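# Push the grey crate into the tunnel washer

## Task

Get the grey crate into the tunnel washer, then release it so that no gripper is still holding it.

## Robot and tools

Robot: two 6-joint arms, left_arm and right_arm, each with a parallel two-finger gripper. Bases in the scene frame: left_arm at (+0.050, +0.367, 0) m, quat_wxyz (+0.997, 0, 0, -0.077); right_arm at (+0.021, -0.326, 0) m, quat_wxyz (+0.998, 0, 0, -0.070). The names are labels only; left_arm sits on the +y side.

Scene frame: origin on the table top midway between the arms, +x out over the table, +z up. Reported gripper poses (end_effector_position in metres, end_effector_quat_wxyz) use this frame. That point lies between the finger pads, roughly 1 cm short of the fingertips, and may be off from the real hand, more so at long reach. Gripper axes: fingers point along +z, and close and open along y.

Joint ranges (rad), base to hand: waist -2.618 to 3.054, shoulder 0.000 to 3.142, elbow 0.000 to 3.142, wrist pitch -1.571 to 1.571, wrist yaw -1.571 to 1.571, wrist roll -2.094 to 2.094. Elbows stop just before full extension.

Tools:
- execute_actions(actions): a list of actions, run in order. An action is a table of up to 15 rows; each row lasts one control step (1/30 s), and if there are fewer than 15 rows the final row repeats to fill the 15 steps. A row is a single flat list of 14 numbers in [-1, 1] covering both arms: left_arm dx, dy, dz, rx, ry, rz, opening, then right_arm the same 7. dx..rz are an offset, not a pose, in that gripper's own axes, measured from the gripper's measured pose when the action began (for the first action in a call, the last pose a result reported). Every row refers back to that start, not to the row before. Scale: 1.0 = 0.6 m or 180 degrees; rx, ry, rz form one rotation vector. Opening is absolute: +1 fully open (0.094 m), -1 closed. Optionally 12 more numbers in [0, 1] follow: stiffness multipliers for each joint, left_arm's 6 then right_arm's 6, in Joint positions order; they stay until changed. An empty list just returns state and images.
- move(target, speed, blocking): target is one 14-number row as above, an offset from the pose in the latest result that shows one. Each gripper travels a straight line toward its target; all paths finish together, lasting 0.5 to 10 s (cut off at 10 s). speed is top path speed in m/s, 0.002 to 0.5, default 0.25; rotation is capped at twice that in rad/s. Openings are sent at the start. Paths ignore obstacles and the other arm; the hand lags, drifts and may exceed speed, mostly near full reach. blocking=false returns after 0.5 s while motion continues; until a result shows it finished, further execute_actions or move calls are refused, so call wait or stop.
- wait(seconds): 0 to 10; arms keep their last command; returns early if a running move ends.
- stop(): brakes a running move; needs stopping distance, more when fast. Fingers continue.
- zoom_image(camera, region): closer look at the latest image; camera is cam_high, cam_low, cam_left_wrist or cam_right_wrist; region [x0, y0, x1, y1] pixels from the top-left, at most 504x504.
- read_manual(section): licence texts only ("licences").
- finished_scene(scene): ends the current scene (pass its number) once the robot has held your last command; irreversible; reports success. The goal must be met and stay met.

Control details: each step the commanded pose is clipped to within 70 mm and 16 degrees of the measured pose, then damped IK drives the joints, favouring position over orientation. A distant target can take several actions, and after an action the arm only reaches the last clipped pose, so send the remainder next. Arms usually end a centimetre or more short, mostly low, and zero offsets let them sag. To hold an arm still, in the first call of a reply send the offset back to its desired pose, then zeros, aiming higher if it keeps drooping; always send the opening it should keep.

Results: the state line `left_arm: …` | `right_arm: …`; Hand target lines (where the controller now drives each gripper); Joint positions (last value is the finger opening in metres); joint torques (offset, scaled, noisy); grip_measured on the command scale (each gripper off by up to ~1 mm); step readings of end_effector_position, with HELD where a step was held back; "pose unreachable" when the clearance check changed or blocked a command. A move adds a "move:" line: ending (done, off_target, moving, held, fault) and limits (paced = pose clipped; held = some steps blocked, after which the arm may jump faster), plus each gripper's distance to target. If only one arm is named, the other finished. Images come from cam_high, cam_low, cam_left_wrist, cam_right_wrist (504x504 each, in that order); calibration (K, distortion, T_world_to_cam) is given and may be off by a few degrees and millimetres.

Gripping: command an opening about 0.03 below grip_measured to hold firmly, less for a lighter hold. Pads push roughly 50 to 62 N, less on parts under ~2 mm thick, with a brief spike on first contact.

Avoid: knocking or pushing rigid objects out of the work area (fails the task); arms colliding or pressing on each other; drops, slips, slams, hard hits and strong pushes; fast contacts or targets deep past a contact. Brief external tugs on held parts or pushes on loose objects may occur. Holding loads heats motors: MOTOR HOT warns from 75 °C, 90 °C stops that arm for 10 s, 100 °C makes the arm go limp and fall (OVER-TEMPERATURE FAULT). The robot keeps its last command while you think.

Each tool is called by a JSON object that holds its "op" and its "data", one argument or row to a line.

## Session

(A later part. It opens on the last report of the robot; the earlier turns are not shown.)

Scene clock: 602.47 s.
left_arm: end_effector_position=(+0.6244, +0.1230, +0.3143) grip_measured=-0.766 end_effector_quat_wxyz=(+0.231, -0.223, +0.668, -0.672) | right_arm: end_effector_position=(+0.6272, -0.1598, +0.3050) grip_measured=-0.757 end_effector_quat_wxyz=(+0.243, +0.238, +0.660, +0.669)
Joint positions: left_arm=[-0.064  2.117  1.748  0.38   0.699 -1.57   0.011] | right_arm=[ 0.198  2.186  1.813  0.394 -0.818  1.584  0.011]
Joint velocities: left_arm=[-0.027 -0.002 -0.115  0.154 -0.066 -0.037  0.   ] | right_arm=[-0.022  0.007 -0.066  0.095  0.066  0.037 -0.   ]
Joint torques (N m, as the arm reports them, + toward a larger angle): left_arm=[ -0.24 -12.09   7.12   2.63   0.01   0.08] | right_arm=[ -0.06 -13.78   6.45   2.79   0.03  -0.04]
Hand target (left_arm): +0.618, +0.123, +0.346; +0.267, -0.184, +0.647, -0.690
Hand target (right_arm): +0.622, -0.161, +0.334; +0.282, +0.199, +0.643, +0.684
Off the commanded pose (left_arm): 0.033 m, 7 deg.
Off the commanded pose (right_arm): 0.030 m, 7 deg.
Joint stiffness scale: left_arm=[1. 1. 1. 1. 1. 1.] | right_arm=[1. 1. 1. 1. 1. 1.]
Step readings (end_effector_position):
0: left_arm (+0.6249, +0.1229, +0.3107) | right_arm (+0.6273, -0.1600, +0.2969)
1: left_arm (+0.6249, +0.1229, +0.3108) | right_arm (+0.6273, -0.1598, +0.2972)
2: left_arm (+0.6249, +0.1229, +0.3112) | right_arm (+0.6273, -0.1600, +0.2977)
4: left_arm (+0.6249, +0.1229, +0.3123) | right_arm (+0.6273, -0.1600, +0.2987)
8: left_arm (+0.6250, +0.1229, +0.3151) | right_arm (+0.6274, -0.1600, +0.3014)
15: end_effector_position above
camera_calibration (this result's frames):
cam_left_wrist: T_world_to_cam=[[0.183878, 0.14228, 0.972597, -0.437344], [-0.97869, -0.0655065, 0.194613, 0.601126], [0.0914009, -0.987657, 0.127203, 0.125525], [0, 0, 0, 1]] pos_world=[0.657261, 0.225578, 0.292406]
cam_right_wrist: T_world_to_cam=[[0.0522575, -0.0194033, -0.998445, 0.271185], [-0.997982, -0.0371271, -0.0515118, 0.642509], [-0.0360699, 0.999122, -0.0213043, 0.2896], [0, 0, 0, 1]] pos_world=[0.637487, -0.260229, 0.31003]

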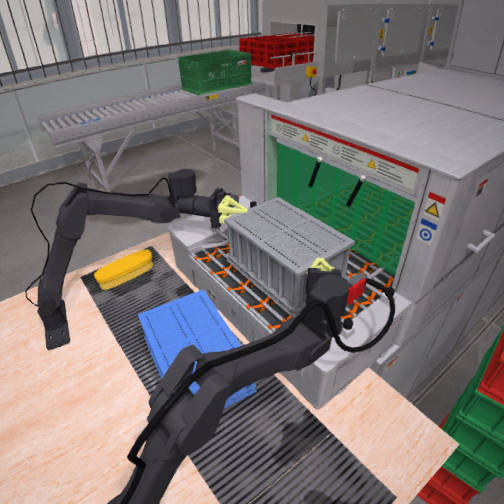

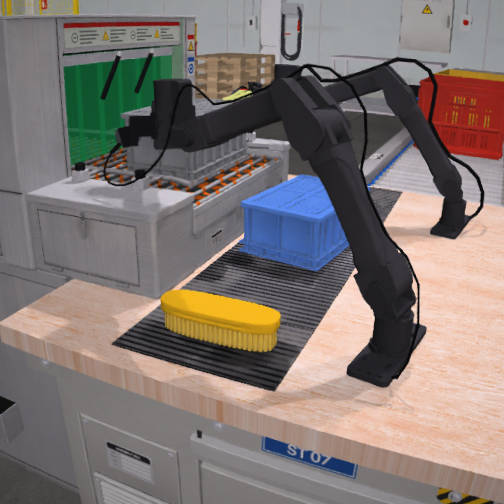

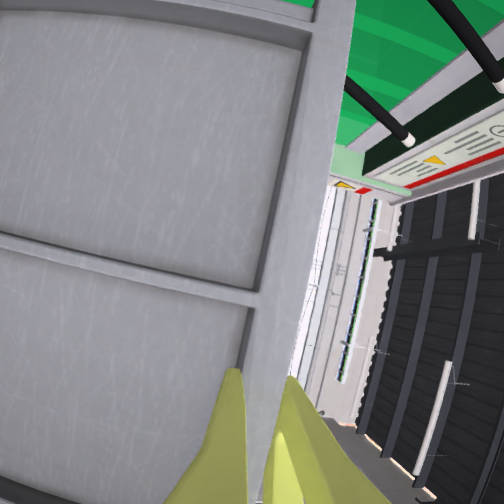

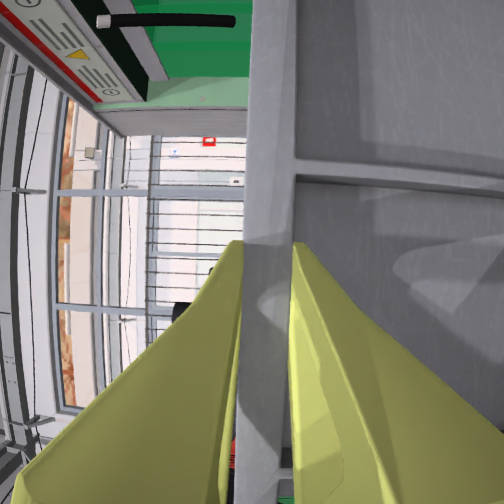

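{"op": "execute_actions", "data": {
  "actions": [
    [[0.008,-0.051,-0.006,0.027,0,0.025,-0.8,0.007,0.046,-0.006,-0.027,0,-0.027,-0.8],[0.008,-0.049,-0.006,0.0265,0,0.0245,-0.8,0.007,0.044,-0.006,-0.0265,0,-0.0265,-0.8],[0.008,-0.047,-0.006,0.026,0,0.024,-0.8,0.007,0.042,-0.006,-0.026,0,-0.026,-0.8],[0.008,-0.045,-0.006,0.0255,0,0.0235,-0.8,0.007,0.04,-0.006,-0.0255,0,-0.0255,-0.8],[0.008,-0.043,-0.006,0.025,0,0.023,-0.8,0.007,0.038,-0.006,-0.025,0,-0.025,-0.8],[0.008,-0.041,-0.006,0.0245,0,0.0225,-0.8,0.007,0.036,-0.006,-0.0245,0,-0.0245,-0.8],[0.008,-0.039,-0.006,0.024,0,0.022,-0.8,0.007,0.034,-0.006,-0.024,0,-0.024,-0.8],[0.008,-0.037,-0.006,0.0235,0,0.0215,-0.8,0.007,0.032,-0.006,-0.0235,0,-0.0235,-0.8],[0.008,-0.035,-0.006,0.023,0,0.021,-0.8,0.007,0.03,-0.006,-0.023,0,-0.023,-0.8],[0.008,-0.033,-0.006,0.0225,0,0.0205,-0.8,0.007,0.028,-0.006,-0.0225,0,-0.0225,-0.8],[0.008,-0.031,-0.006,0.022,0,0.02,-0.8,0.007,0.026,-0.006,-0.022,0,-0.022,-0.8],[0.008,-0.029,-0.006,0.0215,0,0.0195,-0.8,0.007,0.024,-0.006,-0.0215,0,-0.0215,-0.8],[0.008,-0.027,-0.006,0.021,0,0.019,-0.8,0.007,0.022,-0.006,-0.021,0,-0.021,-0.8],[0.008,-0.025,-0.006,0.0205,0,0.0185,-0.8,0.007,0.02,-0.006,-0.0205,0,-0.0205,-0.8],[0.008,-0.023,-0.006,0.02,0,0.018,-0.8,0.007,0.018,-0.006,-0.02,0,-0.02,-0.8]]
  ]
}}

{"op": "wait", "data": {
  "seconds": 0.4
}}

Scene clock: 626.50 s.
left_arm: end_effector_position=(+0.6228, +0.1234, +0.3021) grip_measured=-0.766 end_effector_quat_wxyz=(+0.229, -0.225, +0.668, -0.671) | right_arm: end_effector_position=(+0.6249, -0.1597, +0.2902) grip_measured=-0.757 end_effector_quat_wxyz=(+0.239, +0.240, +0.662, +0.668)
Joint positions: left_arm=[-0.064  2.117  1.703  0.422  0.699 -1.571  0.011] | right_arm=[ 0.198  2.186  1.761  0.436 -0.82   1.584  0.011]
Joint velocities: left_arm=[ 0.017  0.007 -0.056  0.11  -0.066 -0.066 -0.001] | right_arm=[-0.002 -0.017 -0.061  0.066 -0.007  0.051 -0.001]
Joint torques (N m, as the arm reports them, + toward a larger angle): left_arm=[ -0.25 -12.06   6.69   2.48   0.02   0.03] | right_arm=[  0.06 -13.64   6.62   2.54   0.05  -0.02]
Hand target (left_arm): +0.617, +0.123, +0.328; +0.256, -0.197, +0.653, -0.685
Hand target (right_arm): +0.621, -0.160, +0.316; +0.271, +0.210, +0.647, +0.681
Off the commanded pose (left_arm): 0.026 m, 5 deg.
Off the commanded pose (right_arm): 0.026 m, 6 deg.
Joint stiffness scale: left_arm=[1. 1. 1. 1. 1. 1.] | right_arm=[1. 1. 1. 1. 1. 1.]
Step readings (end_effector_position):
0: left_arm (+0.6241, +0.1231, +0.3133) | right_arm (+0.6268, -0.1598, +0.3026)
1: left_arm (+0.6241, +0.1231, +0.3130) | right_arm (+0.6268, -0.1600, +0.3022)
2: left_arm (+0.6240, +0.1231, +0.3123) | right_arm (+0.6266, -0.1598, +0.3016)
4: left_arm (+0.6238, +0.1231, +0.3102) | right_arm (+0.6263, -0.1598, +0.2995)
8: left_arm (+0.6232, +0.1233, +0.3035) | right_arm (+0.6256, -0.1597, +0.2926)
15: end_effector_position above
camera_calibration (this result's frames):
cam_left_wrist: T_world_to_cam=[[0.188678, 0.142377, 0.971663, -0.427937], [-0.977719, -0.0654754, 0.199448, 0.5998], [0.0920169, -0.987645, 0.126851, 0.127323], [0, 0, 0, 1]] pos_world=[0.655462, 0.22595, 0.280031]
cam_right_wrist: T_world_to_cam=[[0.0427887, -0.019898, -0.998886, 0.262445], [-0.998354, -0.0390582, -0.0419879, 0.636604], [-0.0381792, 0.999039, -0.0215365, 0.290475], [0, 0, 0, 1]] pos_world=[0.635417, -0.260109, 0.295138]

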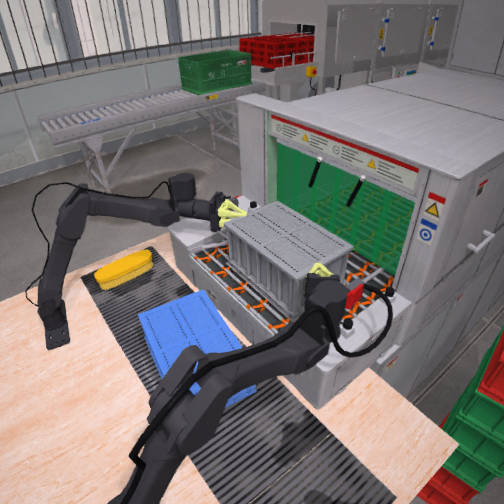

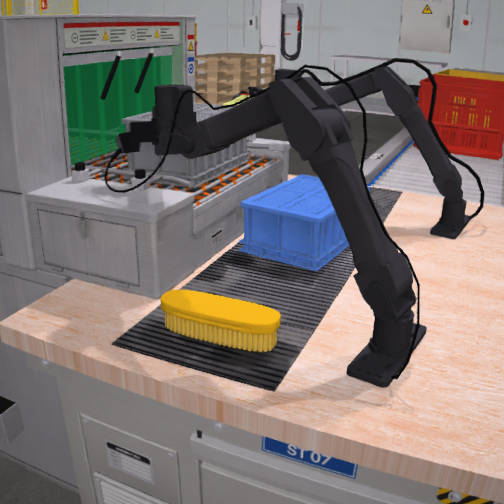

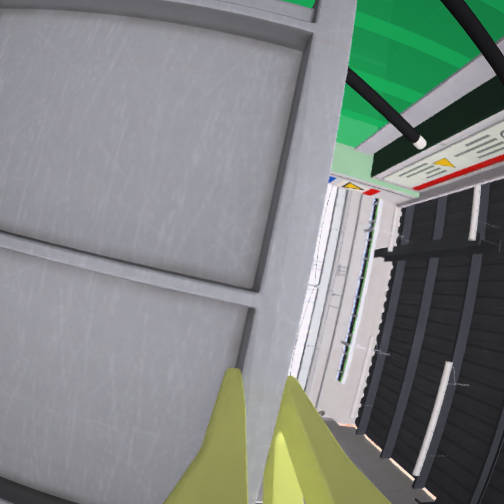

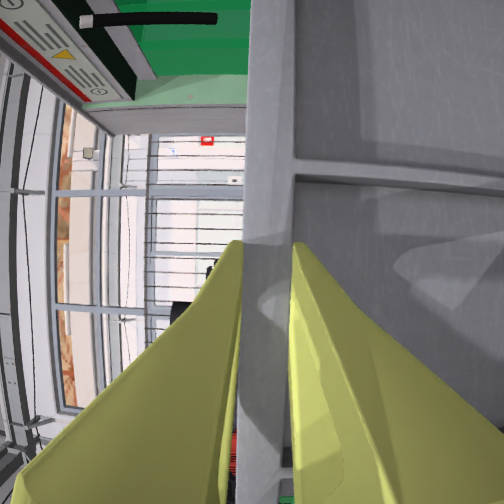

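Scene clock: 626.90 s.
left_arm: end_effector_position=(+0.6226, +0.1234, +0.3018) grip_measured=-0.766 end_effector_quat_wxyz=(+0.230, -0.224, +0.668, -0.672) | right_arm: end_effector_position=(+0.6247, -0.1597, +0.2899) grip_measured=-0.757 end_effector_quat_wxyz=(+0.240, +0.239, +0.662, +0.669)
Joint positions: left_arm=[-0.064  2.117  1.699  0.429  0.699 -1.571  0.011] | right_arm=[ 0.198  2.186  1.758  0.443 -0.821  1.584  0.011]
Joint velocities: left_arm=[ 0.007 -0.007 -0.007 -0.007 -0.022  0.022 -0.001] | right_arm=[-0.002  0.007  0.017 -0.066 -0.007  0.066  0.   ]
Joint torques (N m, as the arm reports them, + toward a larger angle): left_arm=[ -0.25 -12.06   6.78   2.51   0.02   0.03] | right_arm=[  0.05 -13.65   6.6    2.58   0.05   0.  ]
Hand target (left_arm): +0.617, +0.123, +0.328; +0.256, -0.197, +0.653, -0.685
Hand target (right_arm): +0.621, -0.160, +0.316; +0.271, +0.210, +0.648, +0.681
Off the commanded pose (left_arm): 0.027 m, 5 deg.
Off the commanded pose (right_arm): 0.026 m, 5 deg.
Joint stiffness scale: left_arm=[1. 1. 1. 1. 1. 1.] | right_arm=[1. 1. 1. 1. 1. 1.]
wait: 0.40 s; at rest by 0.17 s
camera_calibration (this result's frames):
cam_left_wrist: T_world_to_cam=[[0.185782, 0.143019, 0.972127, -0.426019], [-0.978308, -0.0653447, 0.196577, 0.600917], [0.0916376, -0.98756, 0.127777, 0.127362], [0, 0, 0, 1]] pos_world=[0.655358, 0.225973, 0.279744]
cam_right_wrist: T_world_to_cam=[[0.0458396, -0.0197087, -0.998754, 0.260275], [-0.998207, -0.0394314, -0.0450364, 0.637107], [-0.0384947, 0.999028, -0.0214809, 0.290606], [0, 0, 0, 1]] pos_world=[0.635221, -0.260072, 0.294887]

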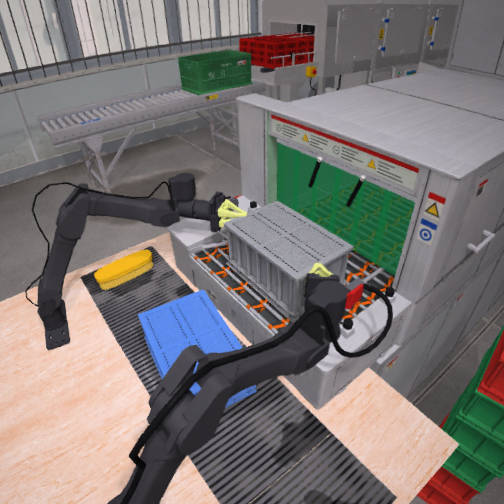

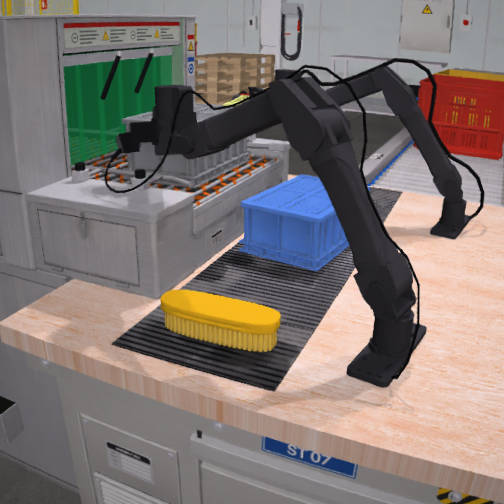

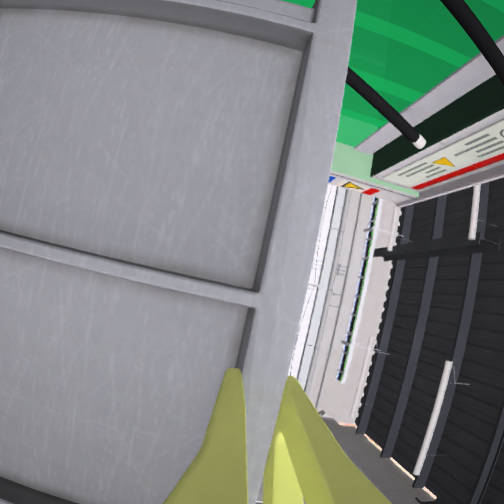

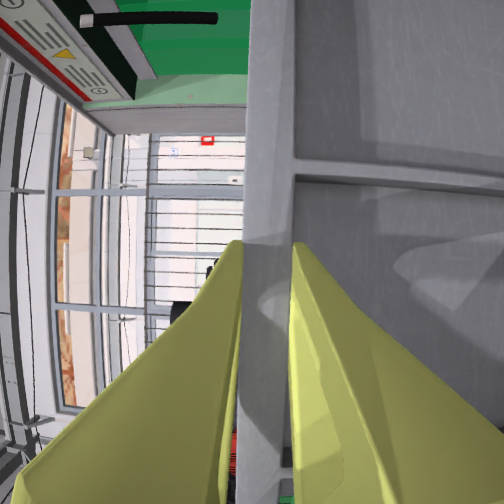

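{"op": "execute_actions", "data": {
  "actions": [
    [[0.006,-0.04,-0.005,0.018,0,0.016,-0.78,0.005,0.04,-0.005,-0.018,0,-0.018,-0.77],[0.005,-0.037,-0.004,0.016,0,0.014,-0.76,0.004,0.037,-0.004,-0.016,0,-0.016,-0.75],[0.004,-0.034,-0.003,0.014,0,0.013,-0.74,0.003,0.034,-0.003,-0.014,0,-0.014,-0.73],[0.003,-0.031,-0.002,0.012,0,0.011,-0.7,0.002,0.031,-0.002,-0.012,0,-0.012,-0.7],[0.002,-0.028,-0.002,0.011,0,0.01,-0.64,0.002,0.028,-0.002,-0.011,0,-0.011,-0.64],[0.002,-0.026,-0.002,0.01,0,0.009,-0.56,0.002,0.026,-0.002,-0.01,0,-0.01,-0.56],[0.002,-0.025,-0.002,0.01,0,0.009,-0.48,0.002,0.025,-0.002,-0.01,0,-0.01,-0.48],[0.002,-0.025,-0.002,0.01,0,0.009,-0.4,0.002,0.025,-0.002,-0.01,0,-0.01,-0.4],[0.002,-0.025,-0.004,0.01,0,0.009,-0.32,0.002,0.025,-0.004,-0.01,0,-0.01,-0.32],[0.002,-0.025,-0.008,0.01,0,0.009,-0.24,0.002,0.025,-0.008,-0.01,0,-0.01,-0.24],[0.002,-0.025,-0.013,0.01,0,0.009,-0.16,0.002,0.025,-0.013,-0.01,0,-0.01,-0.16],[0.002,-0.025,-0.019,0.01,0,0.009,-0.1,0.002,0.025,-0.019,-0.01,0,-0.01,-0.1],[0.002,-0.025,-0.026,0.01,0,0.009,-0.1,0.002,0.025,-0.026,-0.01,0,-0.01,-0.1],[0.002,-0.025,-0.033,0.01,0,0.009,-0.1,0.002,0.025,-0.033,-0.01,0,-0.01,-0.1],[0.002,-0.025,-0.04,0.01,0,0.009,-0.1,0.002,0.025,-0.04,-0.01,0,-0.01,-0.1]],
    [[0,-0.02,-0.02,0.005,0,0.005,-0.1,0,0.02,-0.02,-0.005,0,-0.005,-0.1],[0,-0.02,-0.027,0.005,0,0.005,-0.1,0,0.02,-0.027,-0.005,0,-0.005,-0.1],[0,-0.02,-0.034,0.005,0,0.005,-0.1,0,0.02,-0.034,-0.005,0,-0.005,-0.1],[0,-0.02,-0.041,0.005,0,0.005,-0.1,0,0.02,-0.041,-0.005,0,-0.005,-0.1],[0,-0.02,-0.048,0.005,0,0.005,-0.1,0,0.02,-0.048,-0.005,0,-0.005,-0.1],[0,-0.02,-0.055,0.005,0,0.005,-0.1,0,0.02,-0.055,-0.005,0,-0.005,-0.1],[0,-0.02,-0.062,0.005,0,0.005,-0.1,0,0.02,-0.062,-0.005,0,-0.005,-0.1],[0,-0.02,-0.069,0.005,0,0.005,-0.1,0,0.02,-0.069,-0.005,0,-0.005,-0.1],[0,-0.02,-0.075,0.005,0,0.005,-0.1,0,0.02,-0.075,-0.005,0,-0.005,-0.1],[0,-0.02,-0.08,0.005,0,0.005,-0.1,0,0.02,-0.08,-0.005,0,-0.005,-0.1]]
  ]
}}

Scene clock: 662.27 s.
left_arm: end_effector_position=(+0.5979, +0.1645, +0.2852) grip_measured=-0.102 end_effector_quat_wxyz=(+0.219, -0.247, +0.675, -0.660) | right_arm: end_effector_position=(+0.5989, -0.2025, +0.2771) grip_measured=-0.103 end_effector_quat_wxyz=(+0.231, +0.259, +0.664, +0.662)
Joint positions: left_arm=[ 0.009  1.993  1.49   0.459  0.754 -1.571  0.042] | right_arm=[ 0.113  2.078  1.567  0.486 -0.89   1.588  0.042]
Joint velocities: left_arm=[ 0.007 -0.061 -0.032  0.051  0.037  0.037 -0.001] | right_arm=[-0.046 -0.051 -0.012  0.066 -0.11  -0.051  0.001]
Joint torques (N m, as the arm reports them, + toward a larger angle): left_arm=[  0.35 -11.62   5.98   2.1    0.21   0.02] | right_arm=[  0.06 -13.61   5.45   2.07  -0.1    0.  ]
Hand target (left_arm): +0.589, +0.166, +0.307; +0.234, -0.221, +0.668, -0.672
Hand target (right_arm): +0.590, -0.201, +0.297; +0.245, +0.234, +0.659, +0.671
Off the commanded pose (left_arm): 0.024 m, 4 deg.
Off the commanded pose (right_arm): 0.023 m, 4 deg.
Joint stiffness scale: left_arm=[1. 1. 1. 1. 1. 1.] | right_arm=[1. 1. 1. 1. 1. 1.]
Step readings (end_effector_position; steps 1 to 15: 1st action; 16 to 30: 2nd action):
0: left_arm (+0.6226, +0.1234, +0.3018) | right_arm (+0.6247, -0.1597, +0.2899)
1: left_arm (+0.6226, +0.1234, +0.3018) | right_arm (+0.6247, -0.1597, +0.2899)
2: left_arm (+0.6226, +0.1234, +0.3018) | right_arm (+0.6247, -0.1599, +0.2899)
4: left_arm (+0.6227, +0.1235, +0.3018) | right_arm (+0.6248, -0.1600, +0.2899)
8: left_arm (+0.6227, +0.1235, +0.3021) | right_arm (+0.6249, -0.1599, +0.2904)
15: left_arm (+0.6178, +0.1277, +0.2949) | right_arm (+0.6201, -0.1639, +0.2860)
16: left_arm (+0.6165, +0.1292, +0.2921) | right_arm (+0.6189, -0.1659, +0.2839)
17: left_arm (+0.6163, +0.1313, +0.2900) | right_arm (+0.6187, -0.1681, +0.2823)
19: left_arm (+0.6146, +0.1356, +0.2854) | right_arm (+0.6167, -0.1725, +0.2784)
23: left_arm (+0.6069, +0.1478, +0.2785) | right_arm (+0.6085, -0.1844, +0.2717)
30: end_effector_position above
camera_calibration (this result's frames):
cam_left_wrist: T_world_to_cam=[[0.235594, 0.138375, 0.96195, -0.437282], [-0.964921, -0.084695, 0.248505, 0.563059], [0.115859, -0.986752, 0.113567, 0.161801], [0, 0, 0, 1]] pos_world=[0.627582, 0.267854, 0.262345]
cam_right_wrist: T_world_to_cam=[[0.00232124, -0.0176486, -0.999842, 0.274598], [-0.999725, -0.0233685, -0.00190849, 0.601269], [-0.0233311, 0.999571, -0.017698, 0.322046], [0, 0, 0, 1]] pos_world=[0.60798, -0.303011, 0.281401]

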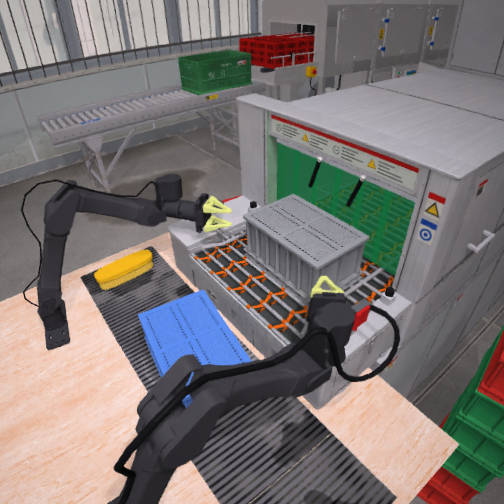

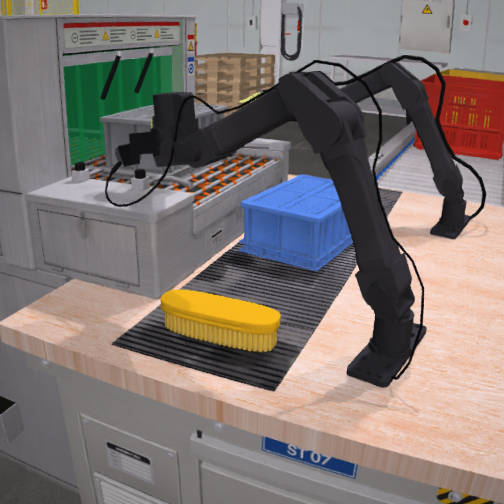

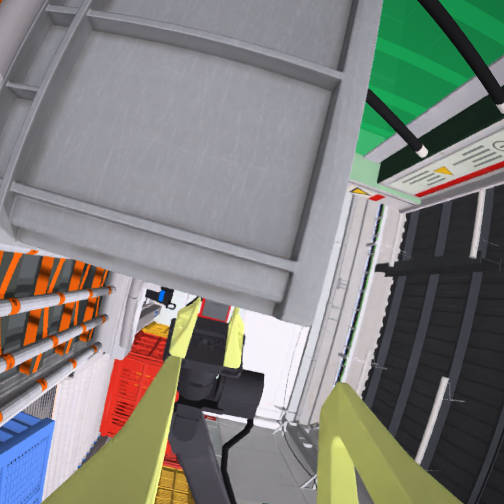

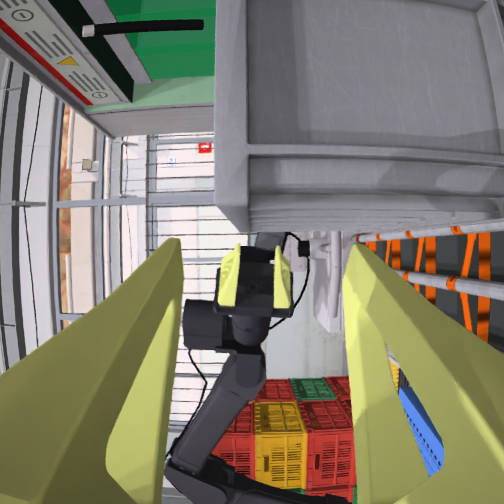

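The belt is carrying the crate forward on its own. Let me check how it progresses.

{"op": "execute_actions", "data": {
  "actions": []
}}

Scene clock: 664.43 s.
left_arm: end_effector_position=(+0.5961, +0.1637, +0.2886) grip_measured=-0.102 end_effector_quat_wxyz=(+0.219, -0.240, +0.674, -0.664) | right_arm: end_effector_position=(+0.5971, -0.2015, +0.2804) grip_measured=-0.103 end_effector_quat_wxyz=(+0.231, +0.252, +0.663, +0.665)
Joint positions: left_arm=[ 0.01   1.99   1.49   0.467  0.765 -1.571  0.042] | right_arm=[ 0.113  2.076  1.567  0.497 -0.9    1.59   0.042]
Joint velocities: left_arm=[-0.012 -0.002  0.007 -0.022  0.007 -0.007  0.   ] | right_arm=[-0.012  0.002  0.002 -0.007 -0.007  0.066 -0.   ]
Joint torques (N m, as the arm reports them, + toward a larger angle): left_arm=[  0.39 -11.62   5.97   2.14   0.15   0.01] | right_arm=[ -0.04 -13.7    5.3    2.1   -0.08   0.  ]
Hand target (left_arm): +0.589, +0.166, +0.307; +0.233, -0.221, +0.668, -0.672
Hand target (right_arm): +0.590, -0.201, +0.297; +0.245, +0.234, +0.659, +0.671
Off the commanded pose (left_arm): 0.020 m, 3 deg.
Off the commanded pose (right_arm): 0.019 m, 3 deg.
Joint stiffness scale: left_arm=[1. 1. 1. 1. 1. 1.] | right_arm=[1. 1. 1. 1. 1. 1.]
camera_calibration (this result's frames):
cam_left_wrist: T_world_to_cam=[[0.226111, 0.13805, 0.96427, -0.434975], [-0.96845, -0.0746184, 0.237774, 0.563947], [0.104777, -0.98761, 0.116823, 0.16658], [0, 0, 0, 1]] pos_world=[0.627054, 0.266645, 0.265881]
cam_right_wrist: T_world_to_cam=[[0.0140036, -0.0164907, -0.999766, 0.271139], [-0.999357, -0.0332498, -0.0134494, 0.600556], [-0.0330202, 0.999311, -0.0169457, 0.326607], [0, 0, 0, 1]] pos_world=[0.607158, -0.301943, 0.284687]

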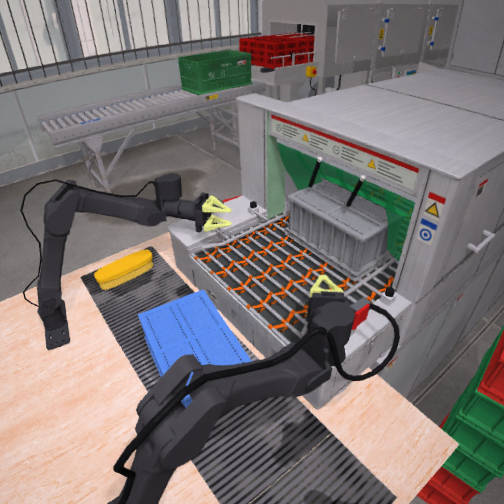

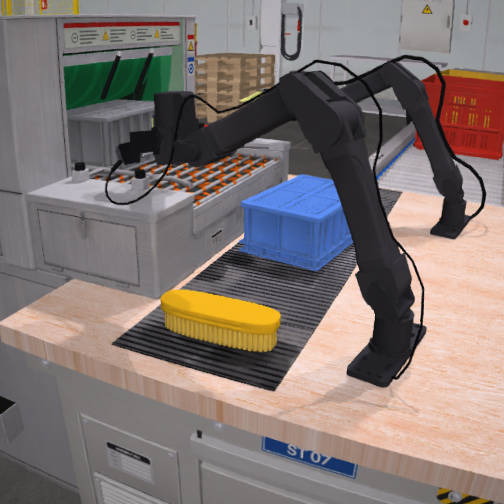

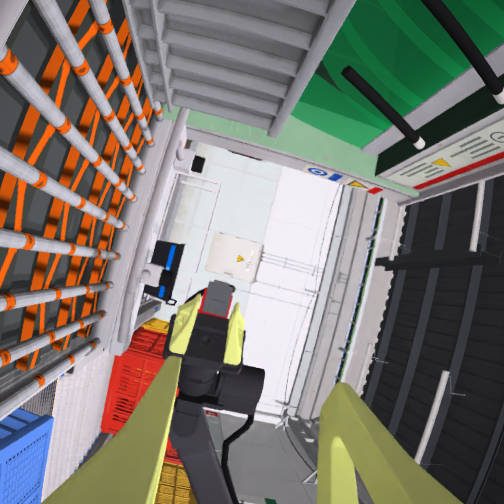

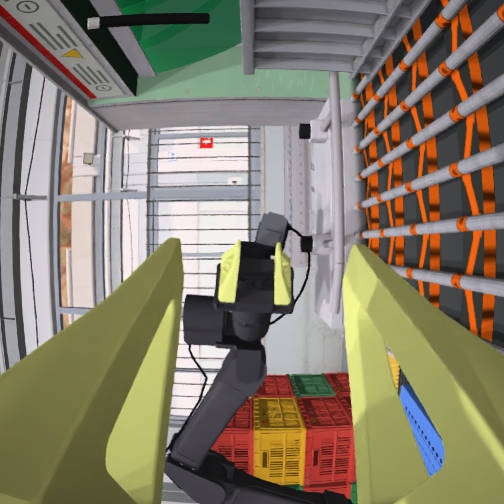

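The crate is passing through the curtain. I'll wait for it to go fully in.

{"op": "wait", "data": {
  "seconds": 5
}}

Scene clock: 671.37 s.
left_arm: end_effector_position=(+0.5961, +0.1637, +0.2886) grip_measured=-0.102 end_effector_quat_wxyz=(+0.219, -0.240, +0.674, -0.664) | right_arm: end_effector_position=(+0.5971, -0.2015, +0.2805) grip_measured=-0.103 end_effector_quat_wxyz=(+0.232, +0.252, +0.663, +0.665)
Joint positions: left_arm=[ 0.01   1.99   1.49   0.467  0.765 -1.571  0.042] | right_arm=[ 0.113  2.076  1.567  0.497 -0.9    1.59   0.042]
Joint velocities: left_arm=[-0.007  0.007 -0.007 -0.022 -0.022 -0.037 -0.001] | right_arm=[-0.012  0.012 -0.002 -0.051  0.022  0.022 -0.001]
Joint torques (N m, as the arm reports them, + toward a larger angle): left_arm=[  0.39 -11.62   5.98   2.14   0.15   0.01] | right_arm=[ -0.04 -13.72   5.32   2.1   -0.08  -0.01]
Hand target (left_arm): +0.589, +0.166, +0.307; +0.233, -0.221, +0.668, -0.672
Hand target (right_arm): +0.590, -0.201, +0.297; +0.245, +0.234, +0.659, +0.671
Off the commanded pose (left_arm): 0.020 m, 3 deg.
Off the commanded pose (right_arm): 0.019 m, 3 deg.
Joint stiffness scale: left_arm=[1. 1. 1. 1. 1. 1.] | right_arm=[1. 1. 1. 1. 1. 1.]
wait: 5.00 s; at rest from the start
camera_calibration (this result's frames):
cam_left_wrist: T_world_to_cam=[[0.226111, 0.13805, 0.96427, -0.434975], [-0.96845, -0.0746184, 0.237774, 0.563947], [0.104777, -0.98761, 0.116823, 0.16658], [0, 0, 0, 1]] pos_world=[0.627054, 0.266645, 0.265881]
cam_right_wrist: T_world_to_cam=[[0.0143849, -0.0165011, -0.99976, 0.270977], [-0.999351, -0.03325, -0.0138302, 0.600662], [-0.0330138, 0.999311, -0.0169687, 0.326611], [0, 0, 0, 1]] pos_world=[0.607157, -0.301943, 0.284761]

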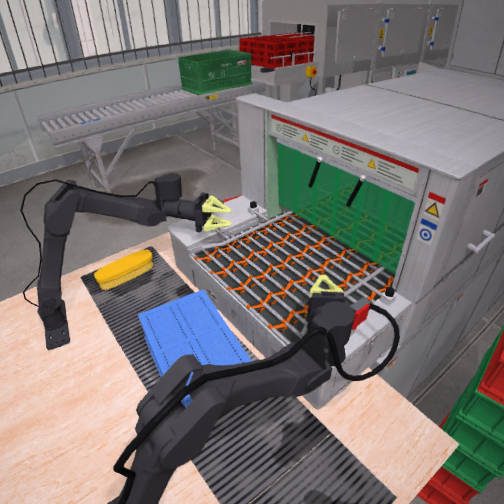

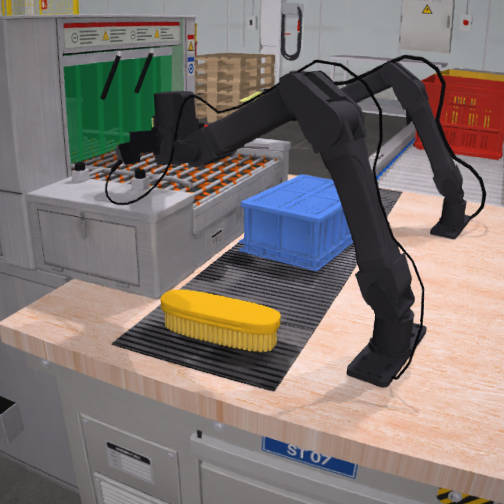

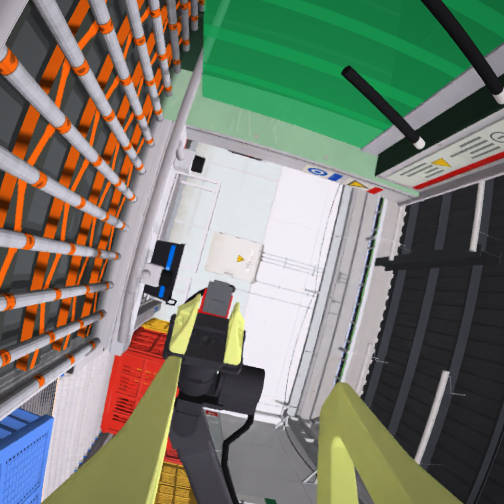

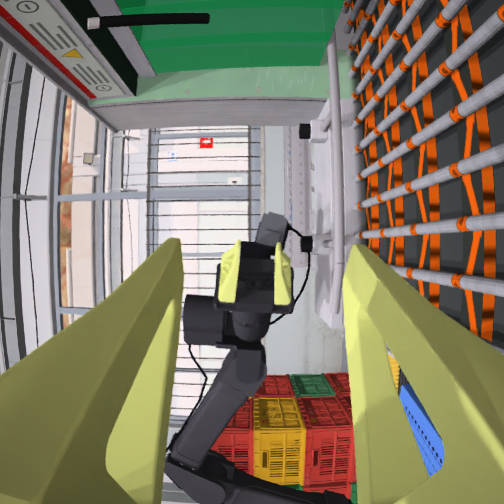

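The crate is fully inside the tunnel and the curtain has closed behind it.

{"op": "finished_scene", "data": {
  "scene": 1
}}

The scene is finished: the task was done.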